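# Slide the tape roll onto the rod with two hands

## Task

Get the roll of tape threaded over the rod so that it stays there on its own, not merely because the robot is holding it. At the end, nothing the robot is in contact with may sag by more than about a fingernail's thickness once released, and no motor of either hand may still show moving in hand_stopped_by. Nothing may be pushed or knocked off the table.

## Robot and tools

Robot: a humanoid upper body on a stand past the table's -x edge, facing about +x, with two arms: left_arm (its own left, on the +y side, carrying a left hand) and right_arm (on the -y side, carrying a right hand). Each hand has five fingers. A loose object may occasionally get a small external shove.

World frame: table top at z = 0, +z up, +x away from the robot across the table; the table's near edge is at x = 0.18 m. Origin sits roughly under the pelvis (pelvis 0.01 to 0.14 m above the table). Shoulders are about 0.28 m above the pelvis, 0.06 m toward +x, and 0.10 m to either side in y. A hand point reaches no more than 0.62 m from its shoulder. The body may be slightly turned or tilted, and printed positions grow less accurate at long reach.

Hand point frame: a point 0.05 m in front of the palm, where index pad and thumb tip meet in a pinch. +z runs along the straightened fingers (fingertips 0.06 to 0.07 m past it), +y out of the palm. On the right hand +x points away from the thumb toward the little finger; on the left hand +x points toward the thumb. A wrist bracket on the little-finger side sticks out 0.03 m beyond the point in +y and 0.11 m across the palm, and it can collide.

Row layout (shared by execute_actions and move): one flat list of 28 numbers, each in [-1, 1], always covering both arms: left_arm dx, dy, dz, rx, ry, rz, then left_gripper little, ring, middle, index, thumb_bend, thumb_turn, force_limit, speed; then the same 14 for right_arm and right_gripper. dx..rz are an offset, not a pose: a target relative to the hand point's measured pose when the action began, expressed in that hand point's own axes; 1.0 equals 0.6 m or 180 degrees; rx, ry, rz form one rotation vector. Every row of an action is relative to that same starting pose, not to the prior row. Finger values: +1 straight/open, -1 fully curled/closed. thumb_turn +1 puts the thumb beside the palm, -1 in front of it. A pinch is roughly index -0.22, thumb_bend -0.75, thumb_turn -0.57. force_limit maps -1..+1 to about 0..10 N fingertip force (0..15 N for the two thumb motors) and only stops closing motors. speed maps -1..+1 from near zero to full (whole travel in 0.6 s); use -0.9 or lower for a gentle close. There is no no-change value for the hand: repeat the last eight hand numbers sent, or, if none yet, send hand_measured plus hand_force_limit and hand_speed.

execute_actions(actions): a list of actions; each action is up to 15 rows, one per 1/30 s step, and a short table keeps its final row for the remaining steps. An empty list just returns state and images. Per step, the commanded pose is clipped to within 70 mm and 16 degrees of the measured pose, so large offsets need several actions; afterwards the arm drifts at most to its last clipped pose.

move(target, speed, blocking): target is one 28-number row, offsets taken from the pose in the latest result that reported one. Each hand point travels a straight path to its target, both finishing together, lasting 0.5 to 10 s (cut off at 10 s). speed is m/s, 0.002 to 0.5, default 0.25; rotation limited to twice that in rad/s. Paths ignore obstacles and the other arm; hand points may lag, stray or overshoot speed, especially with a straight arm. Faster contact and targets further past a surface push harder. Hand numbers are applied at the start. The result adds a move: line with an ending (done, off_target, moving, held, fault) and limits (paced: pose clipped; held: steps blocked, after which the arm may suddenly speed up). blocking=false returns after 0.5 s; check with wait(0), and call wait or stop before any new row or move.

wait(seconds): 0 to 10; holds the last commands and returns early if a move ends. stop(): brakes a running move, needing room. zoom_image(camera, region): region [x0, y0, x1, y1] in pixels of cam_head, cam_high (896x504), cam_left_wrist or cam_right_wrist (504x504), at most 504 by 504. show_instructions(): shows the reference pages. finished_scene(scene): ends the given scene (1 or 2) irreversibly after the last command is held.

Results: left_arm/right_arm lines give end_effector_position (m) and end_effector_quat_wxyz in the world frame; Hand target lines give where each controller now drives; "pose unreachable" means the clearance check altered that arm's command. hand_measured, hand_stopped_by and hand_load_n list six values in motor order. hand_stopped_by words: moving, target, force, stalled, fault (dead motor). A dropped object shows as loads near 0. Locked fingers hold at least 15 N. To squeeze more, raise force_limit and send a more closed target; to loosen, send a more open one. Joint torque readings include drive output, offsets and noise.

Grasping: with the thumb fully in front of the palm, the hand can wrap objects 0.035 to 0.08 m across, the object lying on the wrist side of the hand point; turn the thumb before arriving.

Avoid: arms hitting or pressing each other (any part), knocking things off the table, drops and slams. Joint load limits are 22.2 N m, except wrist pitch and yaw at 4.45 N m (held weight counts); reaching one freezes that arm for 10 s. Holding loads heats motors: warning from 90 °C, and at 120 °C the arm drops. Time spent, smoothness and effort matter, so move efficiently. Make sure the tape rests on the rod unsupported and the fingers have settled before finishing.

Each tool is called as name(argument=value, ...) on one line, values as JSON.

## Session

execute_actions(actions=[])

Scene clock: 0.00 s.
left_arm: end_effector_position=(+0.0828, +0.1945, +0.4778) hand_measured=(+1.000, +1.000, +1.000, +1.000, +1.000, +1.000) hand_load_n=(+0.0, +0.0, +0.0, +0.0, +0.0, +0.0) hand_stopped_by=(target, target, target, target, target, target) hand_force_limit=0.00 hand_speed=-0.80 end_effector_quat_wxyz=(+0.069, -0.050, -0.047, +0.995) | right_arm: end_effector_position=(+0.1314, -0.0977, +0.5008) hand_measured=(+1.000, +1.000, +1.000, +1.000, +1.000, +1.000) hand_load_n=(+0.0, +0.0, +0.0, +0.0, +0.0, +0.0) hand_stopped_by=(target, target, target, target, target, target) hand_force_limit=0.00 hand_speed=-0.80 end_effector_quat_wxyz=(+0.961, -0.091, -0.028, +0.261)
Joint positions: left_arm=[-0.227  0.539  0.156 -0.62  -0.712 -1.047 -0.227] | right_arm=[-0.16  -0.573 -0.107 -0.653  0.71  -1.082  0.153]
Joint velocities: left_arm=[ 0.014  0.012  0.003 -0.014  0.014  0.     0.   ] | right_arm=[-0.008  0.018 -0.002  0.006  0.003  0.     0.   ]
Joint torques (N m, as the arm reports them, + toward a larger angle): no reading
Motor temperatures (°C, as the motors report them): left_arm=[47 46 41 47 44 35 36] | right_arm=[46 49 45 47 42 34 37]
Hand target (left_arm): +0.083, +0.195, +0.478; +0.069, -0.050, -0.047, +0.995
Hand target (right_arm): +0.131, -0.098, +0.501; +0.961, -0.091, -0.028, +0.261
camera_calibration (this result's frames):
cam_left_wrist: T_world_to_cam=[[0.253108, 0.963175, 0.090724, -0.253615], [-0.748152, 0.254329, -0.612851, 0.307441], [-0.613356, 0.0872419, 0.784973, -0.210833], [0, 0, 0, 1]] pos_world=[0.164888, 0.184478, 0.376922]
cam_right_wrist: T_world_to_cam=[[-0.530342, 0.825252, -0.194157, 0.238096], [-0.66954, -0.548193, -0.5012, 0.28754], [-0.520051, -0.135811, 0.843269, -0.234719], [0, 0, 0, 1]] pos_world=[0.196726, -0.0707391, 0.388274]

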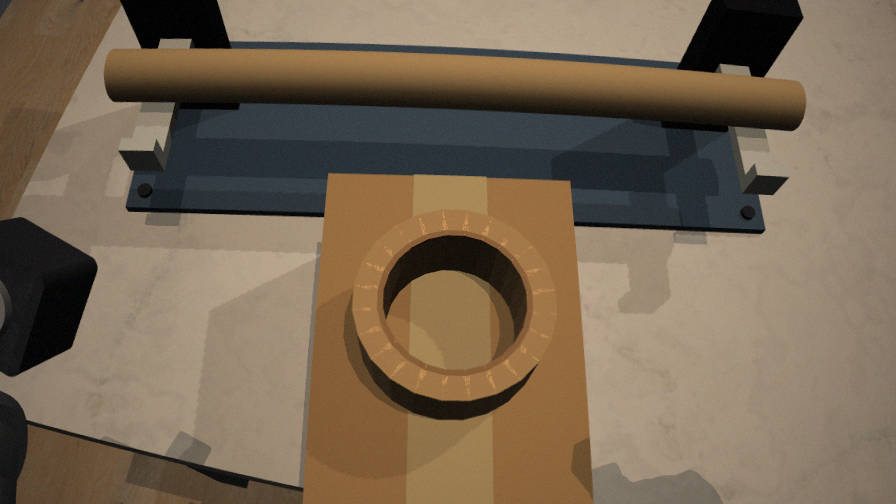

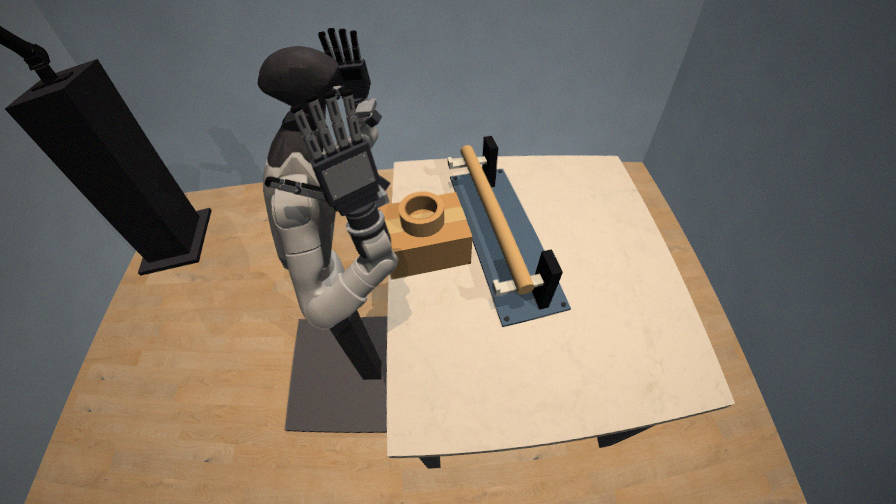

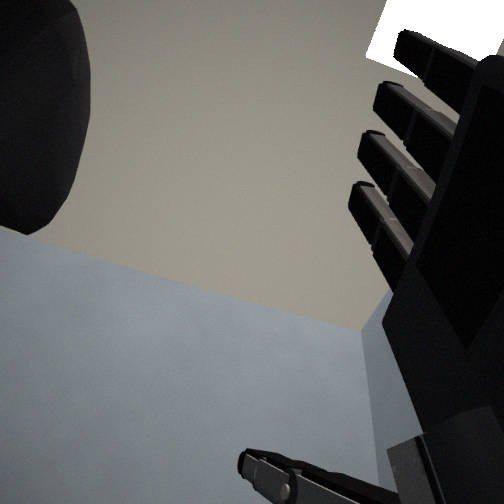

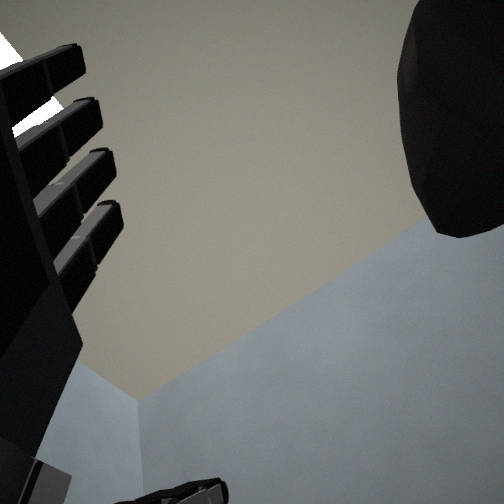

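move(target=[-0.22,-0.003,-0.42,-0.525,-0.286,0.162,1,1,0.25,0.2,-0.2,-0.57,0.5,0,0.53,-0.045,-0.52,-0.378,0.622,-0.12,0.5,0.5,0.5,0.5,1,-1,0.5,0])

Scene clock: 5.87 s.
left_arm: end_effector_position=(+0.2381, +0.1990, +0.2390) hand_measured=(+1.000, +1.000, +0.250, +0.200, -0.200, -0.570) hand_load_n=(+0.0, +0.0, +0.0, +0.0, +0.0, +0.0) hand_stopped_by=(target, target, target, target, target, target) hand_force_limit=0.50 hand_speed=0.00 end_effector_quat_wxyz=(+0.226, -0.283, +0.748, -0.557) | right_arm: end_effector_position=(+0.4572, -0.0217, +0.2034) hand_measured=(+0.500, +0.500, +0.500, +0.500, +1.000, -1.000) hand_load_n=(+0.0, +0.0, +0.0, +0.0, +0.0, +0.0) hand_stopped_by=(target, target, target, target, target, target) hand_force_limit=0.50 hand_speed=0.00 end_effector_quat_wxyz=(+0.400, -0.675, +0.603, -0.146)
Joint positions: left_arm=[-0.08   1.164  0.538 -0.213 -0.125 -0.903 -0.972] | right_arm=[-1.148 -1.076  0.71   0.069  0.089  0.507  0.711]
Joint velocities: left_arm=[-0.002  0.     0.006  0.009 -0.018  0.     0.   ] | right_arm=[-0.003  0.     0.     0.003  0.008  0.     0.   ]
Joint torques (N m, as the arm reports them, + toward a larger angle): left_arm=[-3.84  4.52  2.26 -1.61 -0.71  0.18  0.89] | right_arm=[-5.09 -2.48 -1.79  0.49  0.08 -0.35 -0.25]
Motor temperatures (°C, as the motors report them): left_arm=[47 48 41 47 44 35 36] | right_arm=[47 51 45 47 42 34 37]
Hand target (left_arm): +0.239, +0.199, +0.239; +0.227, -0.282, +0.749, -0.555
Hand target (right_arm): +0.458, -0.022, +0.203; -0.399, +0.676, -0.602, +0.147
Off the commanded pose (left_arm): 0.002 m, 2 deg.
Off the commanded pose (right_arm): 0.014 m, 3 deg.
move: off_target (right_arm)
camera_calibration (this result's frames):
cam_left_wrist: T_world_to_cam=[[0.245482, -0.122577, 0.96162, -0.265791], [-0.956587, -0.191388, 0.219801, 0.215466], [0.157101, -0.97383, -0.164238, 0.326073], [0, 0, 0, 1]] pos_world=[0.220133, 0.326197, 0.261784]
cam_right_wrist: T_world_to_cam=[[-0.708948, 0.082992, -0.70036, 0.458957], [-0.519617, 0.609976, 0.59827, 0.131213], [0.476855, 0.788062, -0.389317, 0.0108039], [0, 0, 0, 1]] pos_world=[0.388405, -0.126641, 0.24714]

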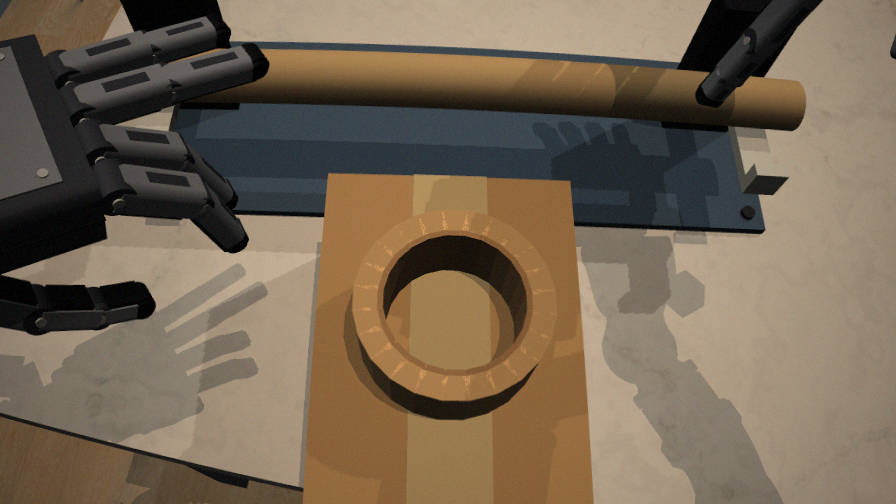

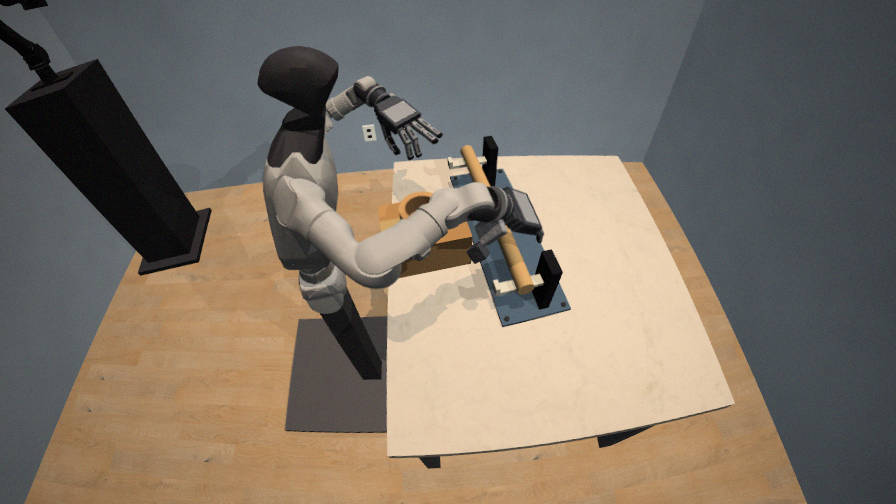

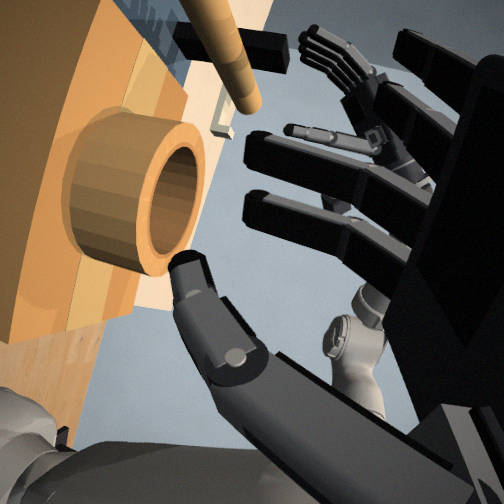

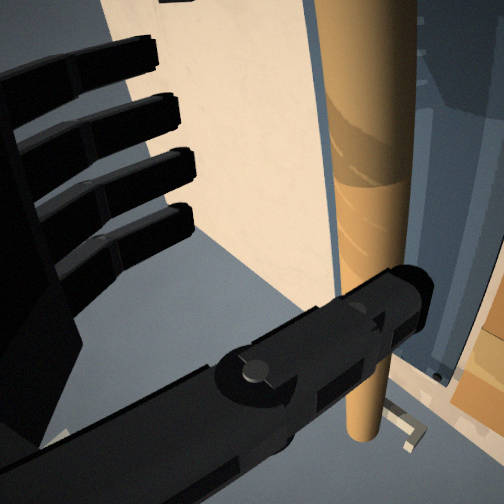

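move(target=[0.092,0.025,0.14,0,0,0,1,1,0.25,0.2,-0.2,-0.57,0.5,0,0.005,0.07,0.07,0,-0.015,0,0.5,0.5,0.5,0.5,1,-1,0.5,0], speed=0.12)

move(target=[0,0.093,0.028,0,0,0,1,1,0.25,0.2,-0.2,-0.57,0.5,0,0.005,0.06,0.075,0,0,0,0.5,0.5,0.5,0.5,1,-1,0.5,0], speed=0.06)

Scene clock: 7.73 s.
left_arm: end_effector_position=(+0.2495, +0.1053, +0.2010) hand_measured=(+1.000, +1.000, +0.250, +0.200, -0.200, -0.570) hand_load_n=(+0.0, +0.0, +0.0, +0.0, +0.0, +0.0) hand_stopped_by=(target, target, target, target, target, target) hand_force_limit=0.50 hand_speed=0.00 end_effector_quat_wxyz=(+0.224, -0.282, +0.747, -0.559) | right_arm: end_effector_position=(+0.4569, -0.0066, +0.1465) hand_measured=(+0.500, +0.500, +0.500, +0.500, +1.000, -1.000) hand_load_n=(+0.0, +0.0, +0.0, +0.0, +0.0, +0.0) hand_stopped_by=(target, target, target, target, target, target) hand_force_limit=0.50 hand_speed=0.00 end_effector_quat_wxyz=(-0.414, +0.677, -0.595, +0.128)
Joint positions: left_arm=[-0.168  0.931  0.173 -0.695  0.324 -0.436 -0.82 ] | right_arm=[-1.038 -0.946  0.766  0.196  0.057  0.36   0.542]
Joint velocities: left_arm=[-0.009  0.009 -0.003  0.     0.     0.003  0.   ] | right_arm=[-0.003 -0.006 -0.005 -0.002  0.006 -0.001 -0.001]
Joint torques (N m, as the arm reports them, + toward a larger angle): left_arm=[-4.    2.4   1.63 -2.2  -0.22  0.19  0.81] | right_arm=[-5.33 -2.49 -1.85  0.09  0.21 -0.44 -0.39]
Motor temperatures (°C, as the motors report them): left_arm=[47 48 41 47 44 35 36] | right_arm=[48 51 45 47 43 34 37]
Hand target (left_arm): +0.250, +0.105, +0.201; +0.225, -0.281, +0.747, -0.558
Hand target (right_arm): +0.458, -0.007, +0.147; -0.415, +0.678, -0.593, +0.131
Off the commanded pose (left_arm): 0.001 m, 0 deg.
Off the commanded pose (right_arm): 0.001 m, 0 deg.
move: done
camera_calibration (this result's frames):
cam_left_wrist: T_world_to_cam=[[0.245892, -0.118477, 0.962029, -0.244168], [-0.957121, -0.186497, 0.22167, 0.216005], [0.153153, -0.975286, -0.159255, 0.22687], [0, 0, 0, 1]] pos_world=[0.232037, 0.232619, 0.223145]
cam_right_wrist: T_world_to_cam=[[-0.711893, 0.0857933, -0.697028, 0.418553], [-0.538543, 0.57034, 0.620229, 0.161037], [0.450754, 0.816916, -0.359818, -0.0152269], [0, 0, 0, 1]] pos_world=[0.391554, -0.115316, 0.186384]

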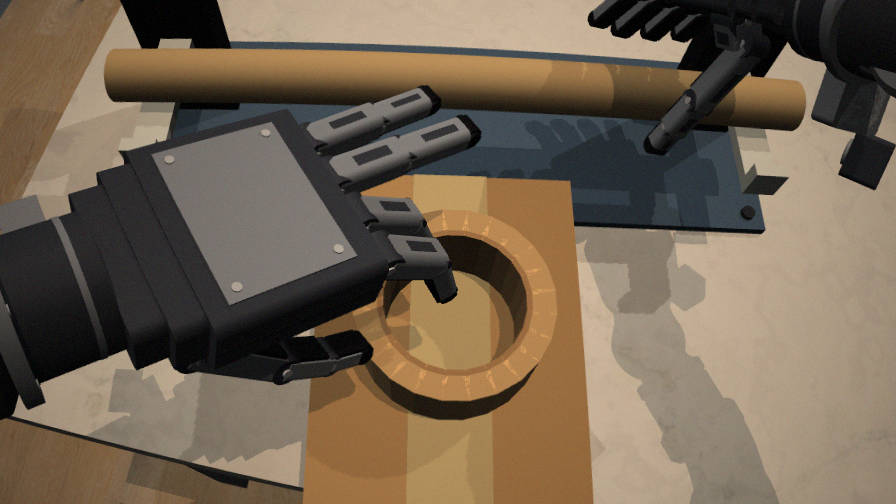

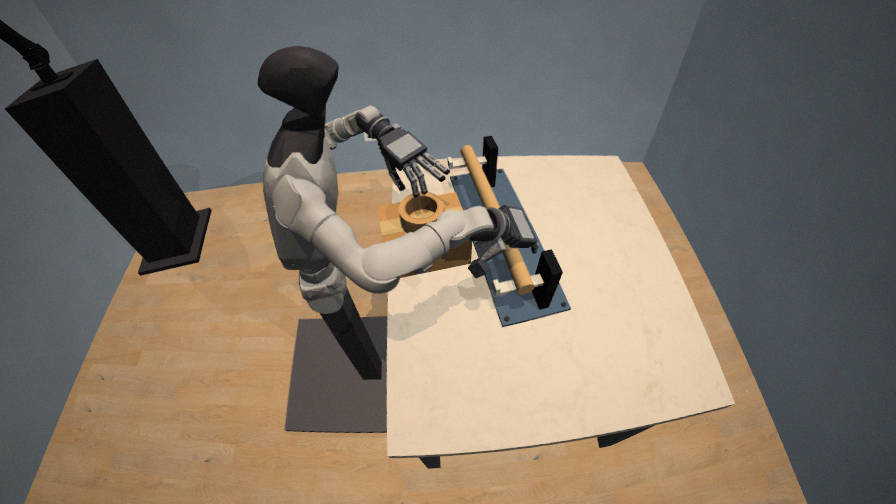

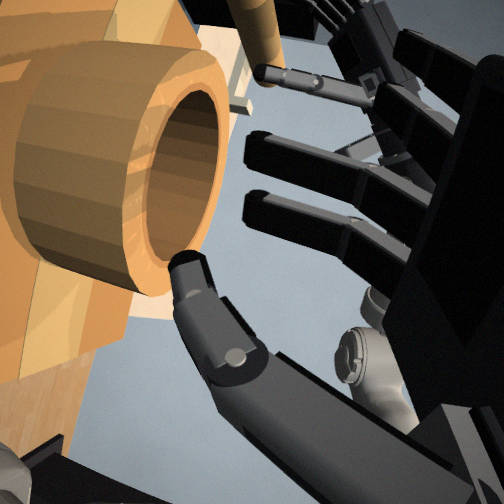

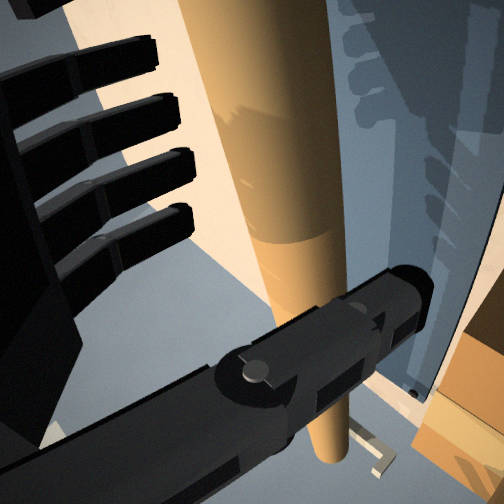

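Scene clock: 9.03 s.
left_arm: end_effector_position=(+0.2482, +0.1051, +0.1432) hand_measured=(+1.000, +1.000, +0.250, +0.200, -0.200, -0.570) hand_load_n=(+0.0, +0.0, +0.0, +0.0, +0.0, +0.0) hand_stopped_by=(target, target, target, target, target, target) hand_force_limit=0.50 hand_speed=0.00 end_effector_quat_wxyz=(+0.221, -0.283, +0.747, -0.559) | right_arm: end_effector_position=(+0.4632, +0.0110, +0.0934) hand_measured=(+0.500, +0.500, +0.500, +0.500, +1.000, -1.000) hand_load_n=(+0.0, +0.0, +0.0, +0.0, +0.0, +0.0) hand_stopped_by=(target, target, target, target, target, target) hand_force_limit=0.50 hand_speed=0.00 end_effector_quat_wxyz=(-0.415, +0.676, -0.595, +0.128)
Joint positions: left_arm=[-0.053  0.799  0.094 -0.516  0.606 -0.675 -0.621] | right_arm=[-1.026 -0.755  0.848  0.447 -0.007  0.238  0.408]
Joint velocities: left_arm=[-0.009  0.003  0.    -0.008 -0.002  0.     0.002] | right_arm=[ 0.005  0.     0.002  0.005  0.002 -0.004 -0.001]
Joint torques (N m, as the arm reports them, + toward a larger angle): left_arm=[-3.4   1.97  1.67 -2.56 -0.6   0.02  0.93] | right_arm=[-5.67 -2.25 -1.49 -0.12  0.28 -0.46 -0.39]
Motor temperatures (°C, as the motors report them): left_arm=[48 48 41 47 44 35 36] | right_arm=[49 51 46 47 43 34 37]
Hand target (left_arm): +0.248, +0.105, +0.142; +0.220, -0.283, +0.748, -0.559
Hand target (right_arm): +0.464, +0.011, +0.093; -0.416, +0.677, -0.593, +0.131
Off the commanded pose (left_arm): 0.003 m, 0 deg.
Off the commanded pose (right_arm): 0.002 m, 0 deg.
move: done
camera_calibration (this result's frames):
cam_left_wrist: T_world_to_cam=[[0.250841, -0.117312, 0.960894, -0.189423], [-0.956381, -0.18355, 0.227254, 0.22623], [0.149713, -0.975985, -0.158236, 0.218511], [0, 0, 0, 1]] pos_world=[0.231163, 0.232567, 0.16518]
cam_right_wrist: T_world_to_cam=[[-0.71054, 0.0889095, -0.698017, 0.383893], [-0.538281, 0.570218, 0.620569, 0.187159], [0.453197, 0.816668, -0.357304, -0.0529668], [0, 0, 0, 1]] pos_world=[0.39752, -0.0975967, 0.132894]

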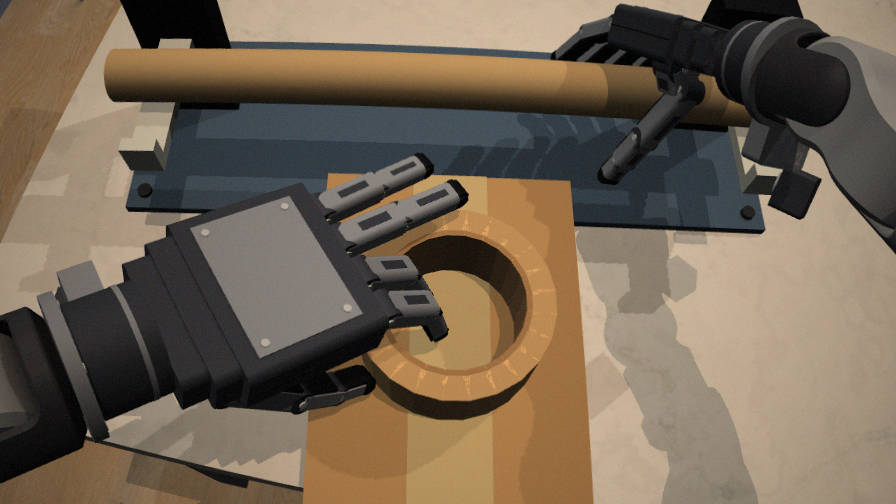

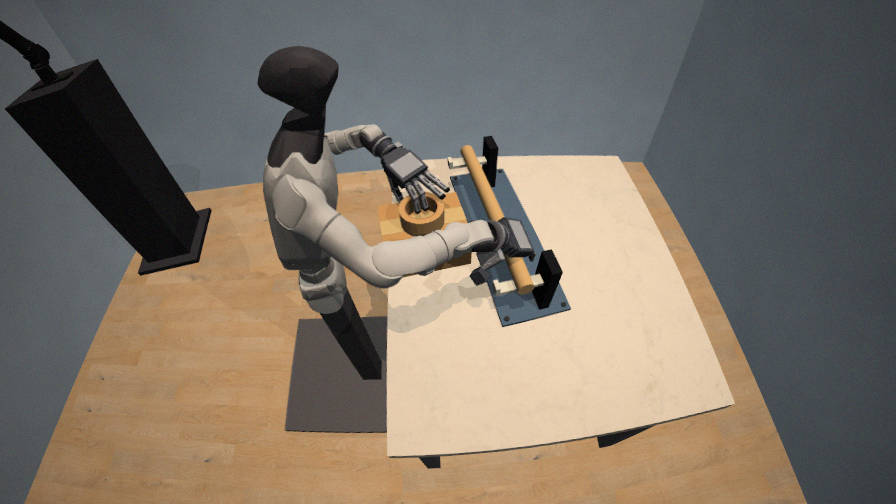

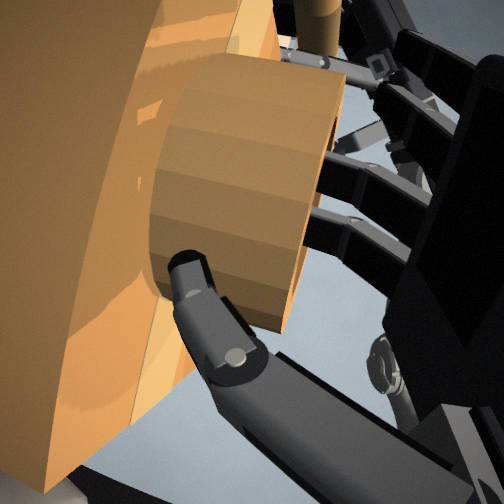

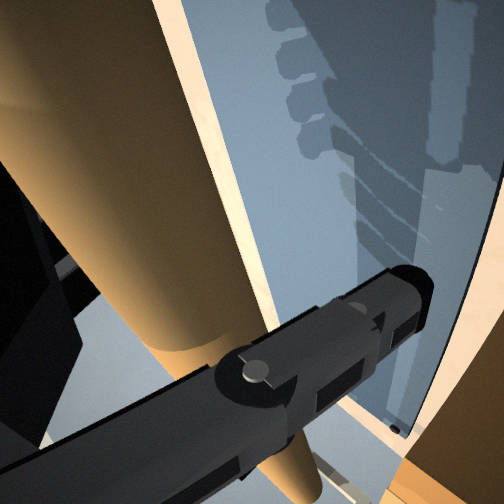

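move(target=[0,0,0,0,0,0,1,1,-0.5,-0.5,-0.55,-0.8,0.6,-0.6,0,0,0,0,0,0,-1,-1,-1,-1,-0.6,-1,0.9,-0.5])

move(target=[0,-0.1,-0.03,0,0,0,1,1,-0.5,-0.5,-0.55,-0.8,0.6,-0.6,-0.027,-0.06,-0.052,0,0,0,-0.95,-0.95,-0.95,-0.95,-0.7,-1,1,-0.5], speed=0.06)

move(target=[-0.237,-0.027,-0.218,0.25,-0.12,-0.51,1,1,-0.5,-0.5,-0.55,-0.8,0.6,-0.6,0.143,-0.09,-0.22,0,-0.01,0.01,-1,-1,-1,-1,-0.75,-1,1,-0.5], speed=0.22)

Scene clock: 12.30 s.
left_arm: end_effector_position=(+0.2478, +0.1049, +0.1429) hand_measured=(+1.000, +1.000, -0.012, -0.062, -0.374, -0.798) hand_load_n=(+0.0, +0.0, +8.5, +9.5, +11.5, +6.0) hand_stopped_by=(target, target, force, force, force, target) hand_force_limit=0.60 hand_speed=-0.60 end_effector_quat_wxyz=(+0.220, -0.282, +0.748, -0.559) | right_arm: end_effector_position=(+0.4614, +0.0139, +0.0935) hand_measured=(-0.856, -0.662, -0.406, -0.272, -0.104, -1.000) hand_load_n=(+3.0, +0.0, +1.5, +0.0, +14.0, +2.0) hand_stopped_by=(force, force, force, force, force, target) hand_force_limit=0.90 hand_speed=-0.50 end_effector_quat_wxyz=(-0.417, +0.677, -0.593, +0.124)
Joint positions: left_arm=[-0.053  0.799  0.093 -0.516  0.606 -0.676 -0.622] | right_arm=[-1.025 -0.752  0.849  0.445 -0.004  0.232  0.409]
Joint velocities: left_arm=[-0.009 -0.003 -0.006  0.014 -0.011  0.     0.   ] | right_arm=[ 0.006  0.009  0.015  0.006 -0.006  0.     0.   ]
Joint torques (N m, as the arm reports them, + toward a larger angle): left_arm=[-3.48  2.19  1.89 -2.73 -0.82  0.13  0.83] | right_arm=[-6.21 -2.5  -2.11 -0.58  0.58 -0.32 -0.48]
Motor temperatures (°C, as the motors report them): left_arm=[48 48 41 47 44 35 36] | right_arm=[52 52 46 47 43 34 38]
Hand target (left_arm): +0.248, +0.105, +0.143; +0.221, -0.283, +0.747, -0.559
Hand target (right_arm): +0.463, +0.011, +0.093; -0.415, +0.676, -0.595, +0.128
Off the commanded pose (left_arm): 0.001 m, 0 deg.
Off the commanded pose (right_arm): 0.003 m, 1 deg.
move: done
camera_calibration (this result's frames):
cam_left_wrist: T_world_to_cam=[[0.251489, -0.118101, 0.960628, -0.189156], [-0.956482, -0.182071, 0.22802, 0.225634], [0.147973, -0.976167, -0.15875, 0.218797], [0, 0, 0, 1]] pos_world=[0.23101, 0.232325, 0.164993]
cam_right_wrist: T_world_to_cam=[[-0.713053, 0.0870004, -0.695692, 0.383387], [-0.541646, 0.561684, 0.625405, 0.185707], [0.445169, 0.822765, -0.353387, -0.0511802], [0, 0, 0, 1]] pos_world=[0.396746, -0.0955544, 0.13249]

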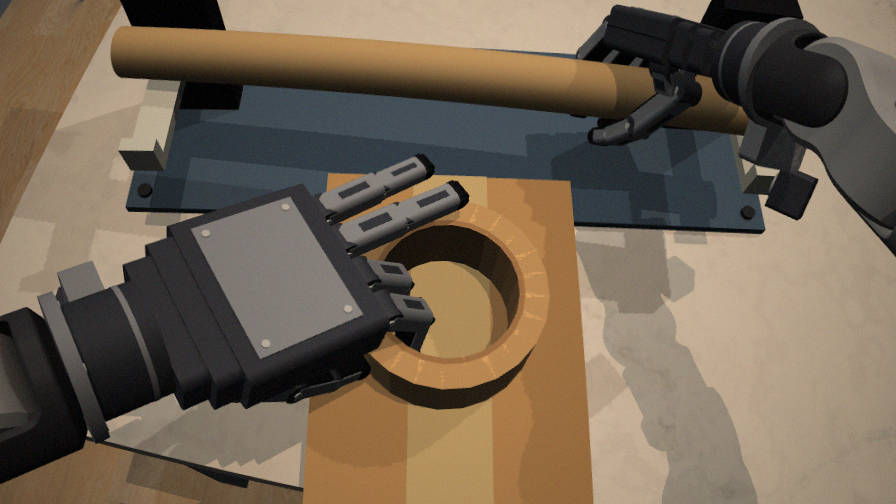

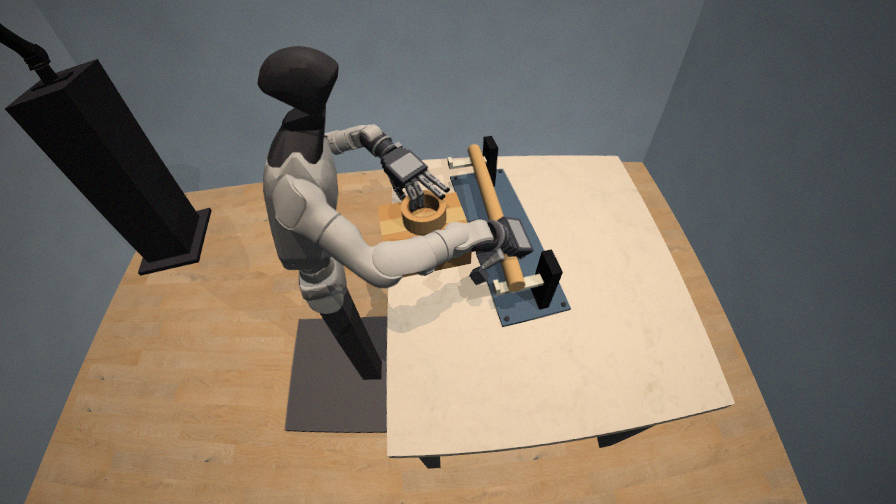

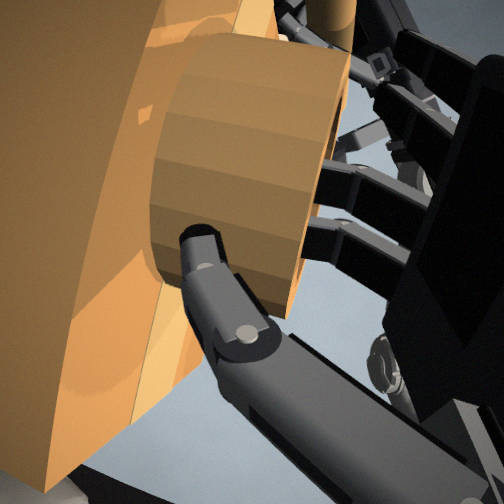

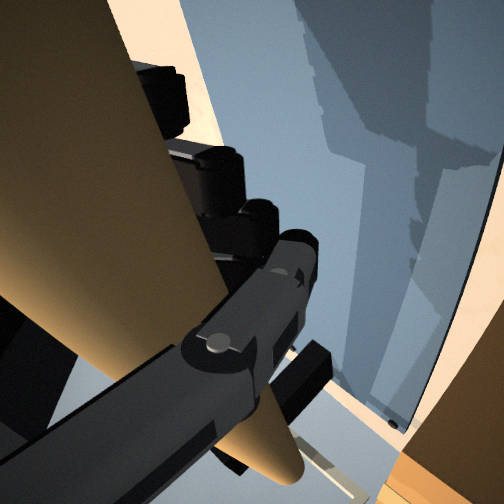

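Scene clock: 13.70 s.
left_arm: end_effector_position=(+0.2498, +0.1052, +0.2055) hand_measured=(+1.000, +1.000, -0.012, -0.062, -0.374, -0.798) hand_load_n=(+0.0, +0.0, +8.5, +9.0, +11.5, +5.5) hand_stopped_by=(target, target, force, force, force, target) hand_force_limit=0.60 hand_speed=-0.60 end_effector_quat_wxyz=(+0.224, -0.282, +0.747, -0.559) | right_arm: end_effector_position=(+0.4612, +0.0134, +0.1424) hand_measured=(-0.950, -0.782, -0.426, -0.710, -0.098, -1.000) hand_load_n=(+0.5, +0.0, +10.0, +9.5, +14.5, +1.5) hand_stopped_by=(target, force, force, force, force, target) hand_force_limit=1.00 hand_speed=-0.50 end_effector_quat_wxyz=(-0.416, +0.679, -0.592, +0.124)
Joint positions: left_arm=[-0.184  0.938  0.18  -0.705  0.303 -0.419 -0.838] | right_arm=[-1.084 -0.86   0.79   0.252  0.03   0.382  0.537]
Joint velocities: left_arm=[-0.009  0.     0.003 -0.005 -0.009  0.     0.   ] | right_arm=[ 0.     0.    -0.009  0.006  0.005  0.     0.002]
Joint torques (N m, as the arm reports them, + toward a larger angle): left_arm=[-4.45  2.51  2.41 -2.44 -0.98  0.21  1.22] | right_arm=[-6.41 -2.44 -2.8  -0.93  0.76 -0.47 -0.46]
Motor temperatures (°C, as the motors report them): left_arm=[48 48 41 47 44 35 36] | right_arm=[53 52 46 48 43 34 38]
Hand target (left_arm): +0.249, +0.105, +0.206; +0.223, -0.282, +0.747, -0.559
Hand target (right_arm): +0.461, +0.014, +0.143; -0.416, +0.678, -0.594, +0.122
Off the commanded pose (left_arm): 0.003 m, 0 deg.
Off the commanded pose (right_arm): 0.002 m, 0 deg.
move: done
camera_calibration (this result's frames):
cam_left_wrist: T_world_to_cam=[[0.245128, -0.118362, 0.962238, -0.248433], [-0.95729, -0.186516, 0.220925, 0.215503], [0.153324, -0.975296, -0.159027, 0.227428], [0, 0, 0, 1]] pos_world=[0.232326, 0.232599, 0.227609]
cam_right_wrist: T_world_to_cam=[[-0.713654, 0.0836281, -0.695489, 0.417584], [-0.542293, 0.562516, 0.624095, 0.155756], [0.443416, 0.822546, -0.356091, -0.0322344], [0, 0, 0, 1]] pos_world=[0.396769, -0.0960229, 0.18174]

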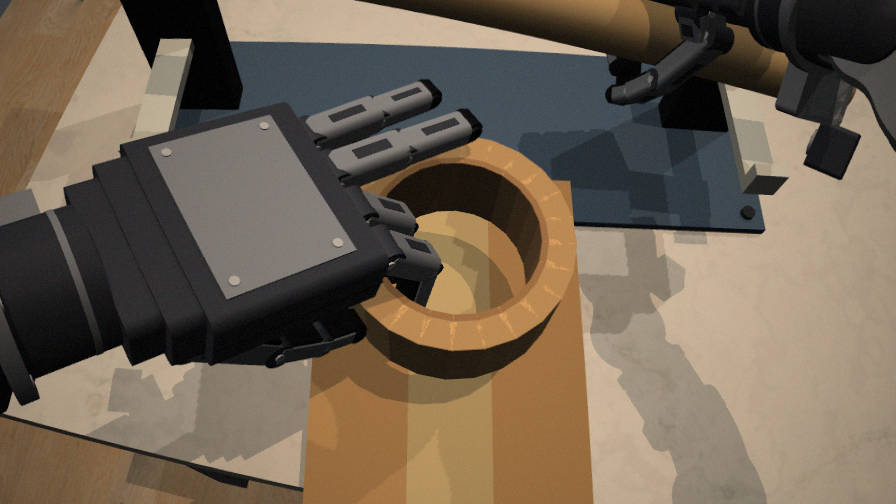

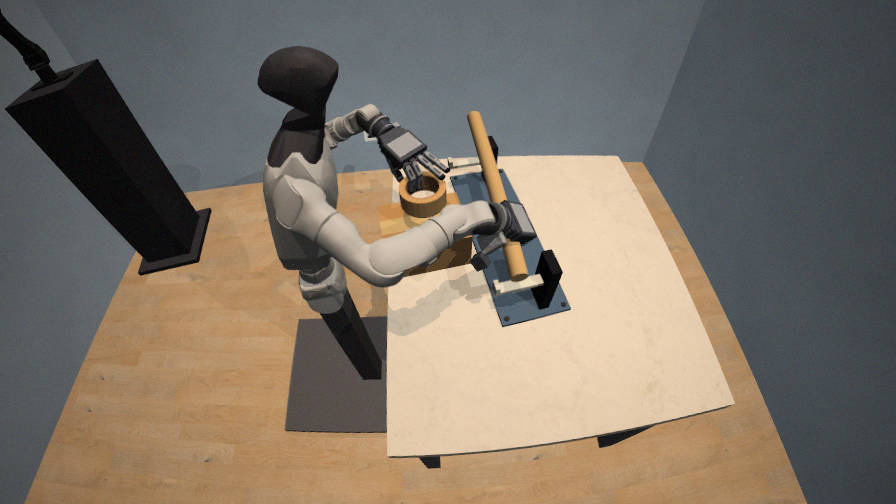

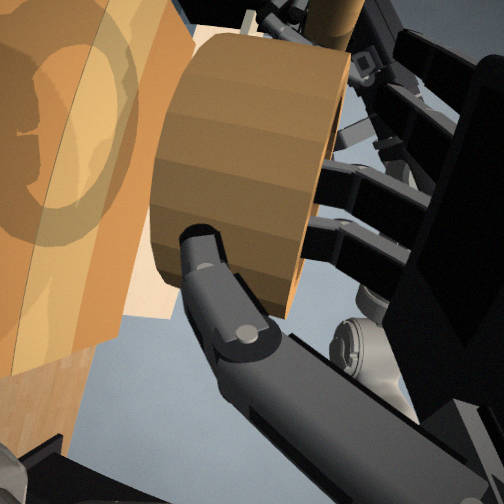

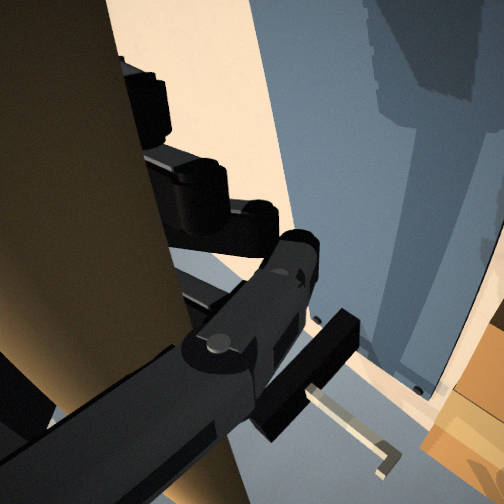

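Scene clock: 18.20 s.
left_arm: end_effector_position=(+0.2717, +0.2977, +0.2596) hand_measured=(+1.000, +1.000, -0.012, -0.062, -0.374, -0.798) hand_load_n=(+0.0, +0.0, +6.5, +9.0, +12.5, +6.0) hand_stopped_by=(target, target, force, force, force, target) hand_force_limit=0.60 hand_speed=-0.60 end_effector_quat_wxyz=(+0.010, +0.710, -0.028, +0.704) | right_arm: end_effector_position=(+0.4377, -0.1222, +0.2345) hand_measured=(-0.986, -0.878, -0.426, -0.716, -0.094, -1.000) hand_load_n=(+9.0, +11.0, +9.5, +10.5, +14.5, +2.5) hand_stopped_by=(force, force, force, force, force, target) hand_force_limit=1.00 hand_speed=-0.50 end_effector_quat_wxyz=(+0.430, -0.666, +0.601, -0.104)
Joint positions: left_arm=[ 0.322  0.663  0.685 -0.37  -0.774  0.167 -0.567] | right_arm=[-0.893 -1.379  0.513  0.384  0.332 -0.115  0.845]
Joint velocities: left_arm=[ 0.006  0.005 -0.002  0.     0.     0.006  0.   ] | right_arm=[-0.002 -0.015  0.008  0.005  0.     0.     0.   ]
Joint torques (N m, as the arm reports them, + toward a larger angle): left_arm=[-2.19  3.52  2.77 -3.56 -1.22 -0.98  0.03] | right_arm=[-4.6  -3.9  -2.88  0.89  1.6  -0.51 -0.44]
Motor temperatures (°C, as the motors report them): left_arm=[48 48 42 48 44 35 37] | right_arm=[55 53 47 48 43 34 38]
Hand target (left_arm): +0.271, +0.298, +0.260; +0.010, +0.710, -0.025, +0.704
Hand target (right_arm): +0.437, -0.122, +0.235; -0.431, +0.665, -0.601, +0.102
Off the commanded pose (left_arm): 0.008 m, 3 deg.
Off the commanded pose (right_arm): 0.003 m, 1 deg.
move: off_target (left_arm)
camera_calibration (this result's frames):
cam_left_wrist: T_world_to_cam=[[0.0308594, 0.995002, -0.0949631, -0.281916], [-0.537664, 0.0966165, 0.837606, -0.0980095], [0.842594, 0.0252102, 0.537958, -0.245666], [0, 0, 0, 1]] pos_world=[0.163, 0.29617, 0.187479]
cam_right_wrist: T_world_to_cam=[[-0.723132, 0.125714, -0.679173, 0.481696], [-0.529733, 0.530059, 0.662133, 0.14342], [0.443242, 0.83859, -0.316707, 0.115281], [0, 0, 0, 1]] pos_world=[0.373207, -0.233251, 0.268702]

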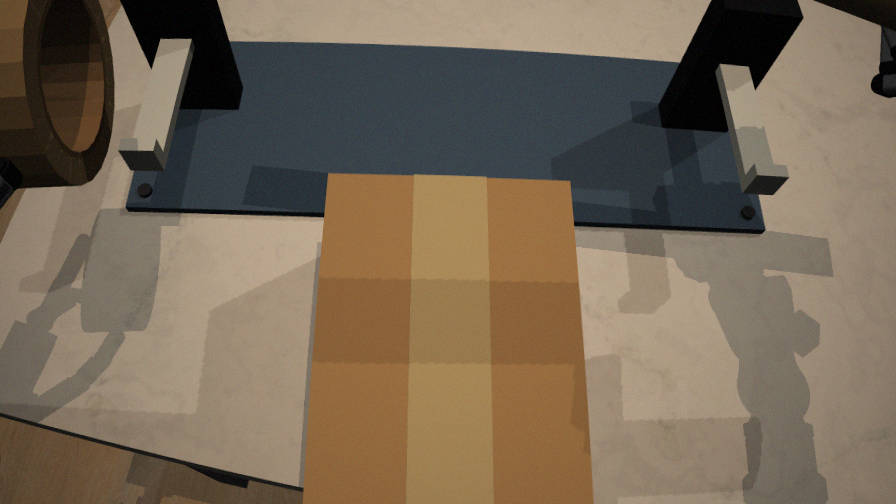

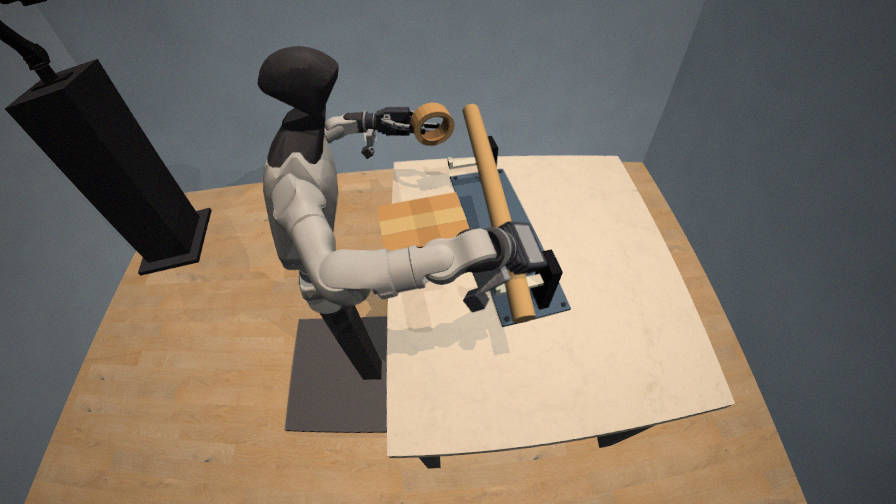

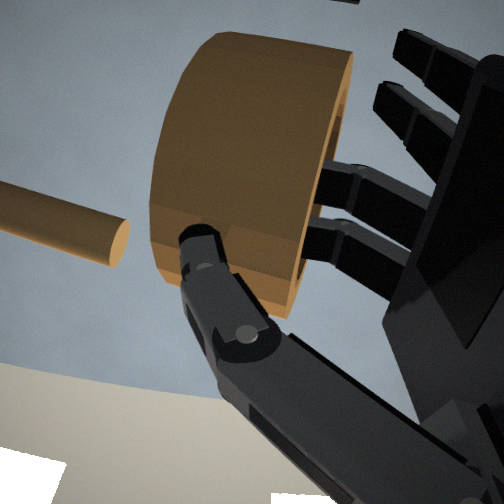

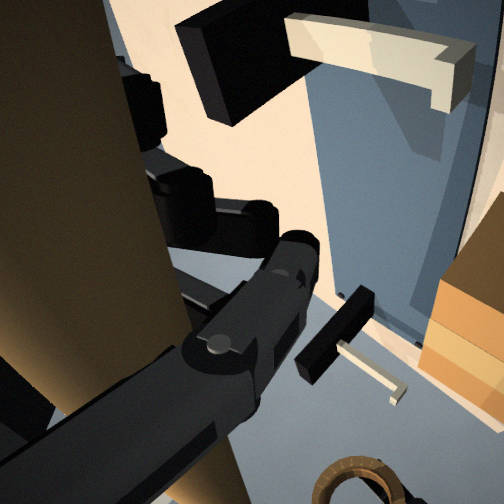

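move(target=[0.015,0.02,0.07,0,0,0,1,1,-0.5,-0.5,-0.55,-0.8,0.6,-0.6,0,0,0,-0.027,0.036,-0.061,-1,-1,-1,-1,-0.75,-1,1,-0.5], speed=0.1)

zoom_image(camera="cam_high", region=[350,80,590,330])

Scene clock: 20.13 s.
left_arm: end_effector_position=(+0.3126, +0.2825, +0.2689) hand_measured=(+1.000, +1.000, -0.012, -0.062, -0.374, -0.798) hand_load_n=(+0.0, +0.0, +6.5, +9.0, +12.5, +6.0) hand_stopped_by=(target, target, force, force, force, target) hand_force_limit=0.60 hand_speed=-0.60 end_effector_quat_wxyz=(+0.014, +0.708, -0.025, +0.706) | right_arm: end_effector_position=(+0.4375, -0.1214, +0.2356) hand_measured=(-0.986, -0.878, -0.426, -0.716, -0.094, -1.000) hand_load_n=(+9.0, +11.0, +9.5, +10.5, +14.5, +2.5) hand_stopped_by=(force, force, force, force, force, target) hand_force_limit=1.00 hand_speed=-0.50 end_effector_quat_wxyz=(-0.358, +0.731, -0.559, +0.157)
Joint positions: left_arm=[ 0.156  0.729  0.55  -0.393 -0.766  0.264 -0.396] | right_arm=[-1.076 -1.37   0.61   0.313  0.141 -0.037  0.946]
Joint velocities: left_arm=[ 0.008  0.003 -0.006  0.014  0.012  0.     0.004] | right_arm=[-0.023  0.012  0.017  0.008 -0.006  0.002  0.   ]
Joint torques (N m, as the arm reports them, + toward a larger angle): left_arm=[-3.57  4.21  2.4  -3.53 -0.5  -1.15  0.03] | right_arm=[-5.26 -3.29 -2.68  0.63  0.99 -0.04 -0.43]
Motor temperatures (°C, as the motors report them): left_arm=[48 48 42 48 44 36 36] | right_arm=[55 53 48 48 43 34 38]
Hand target (left_arm): +0.313, +0.282, +0.268; +0.012, +0.709, -0.027, +0.705
Hand target (right_arm): +0.437, -0.121, +0.235; -0.356, +0.732, -0.559, +0.158
Off the commanded pose (left_arm): 0.001 m, 1 deg.
Off the commanded pose (right_arm): 0.001 m, 0 deg.
move: done
camera_calibration (this result's frames):
cam_left_wrist: T_world_to_cam=[[0.03299, 0.993954, -0.104725, -0.264928], [-0.543228, 0.105786, 0.832894, -0.0819613], [0.838937, 0.0294124, 0.543433, -0.286338], [0, 0, 0, 1]] pos_world=[0.204436, 0.280418, 0.196126]
cam_right_wrist: T_world_to_cam=[[-0.720144, -0.080466, -0.689143, 0.45824], [-0.575548, 0.623976, 0.528582, 0.205096], [0.387476, 0.77729, -0.495665, 0.174154], [0, 0, 0, 1]] pos_world=[0.380561, -0.22647, 0.293705]

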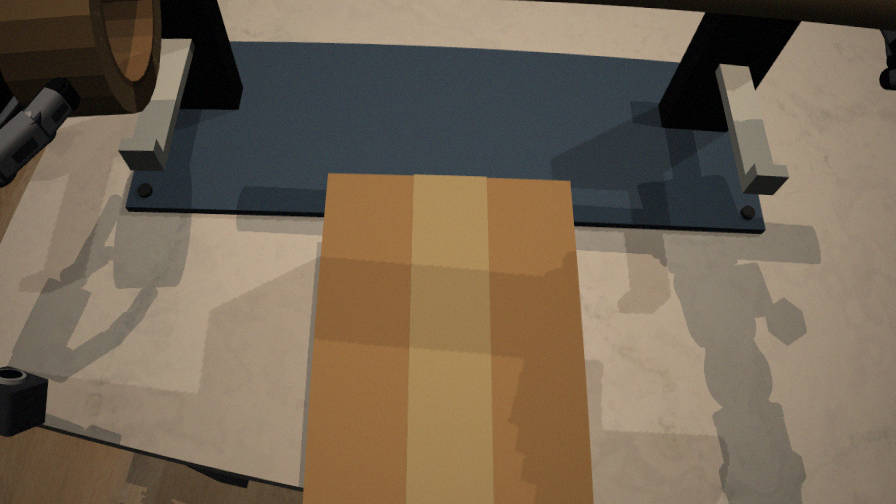

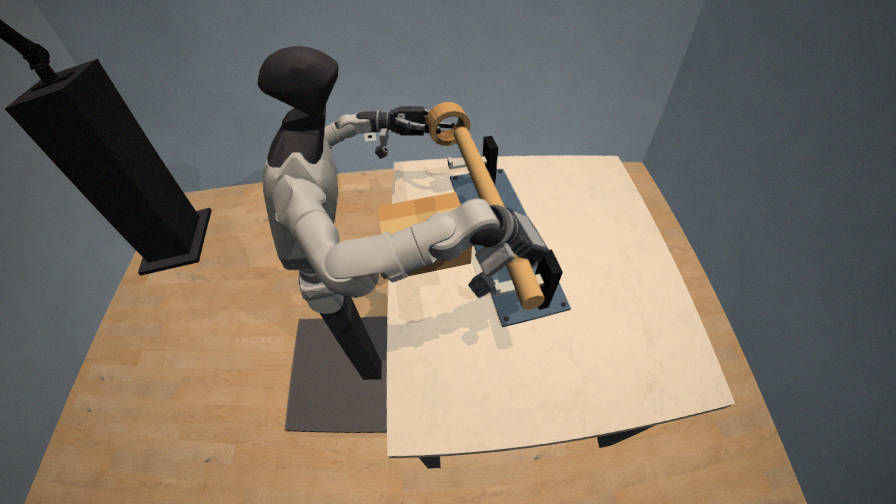

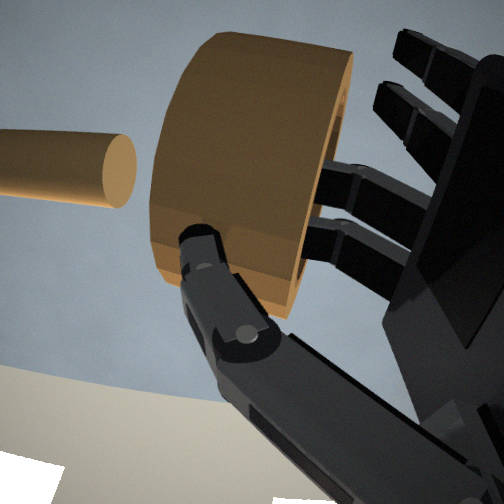

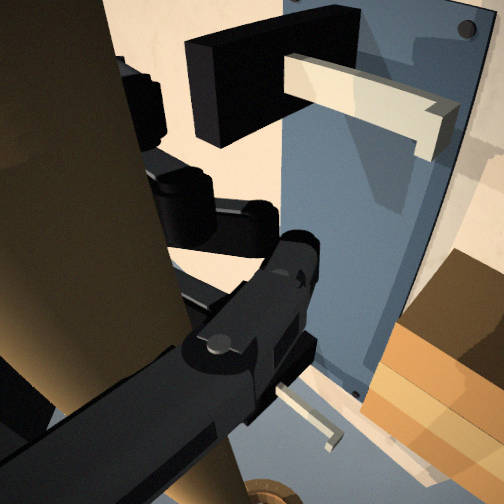

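Region (350, 80, 590, 330) of cam_high's 896x504 image, scaled by 2.016, with more detail than that image has; it fills the left 484 columns of this view, and the rest is white.

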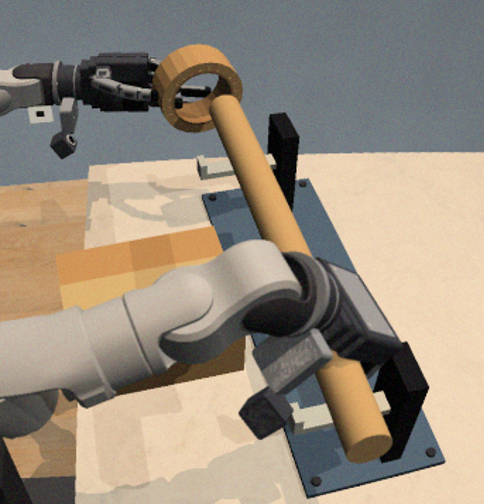

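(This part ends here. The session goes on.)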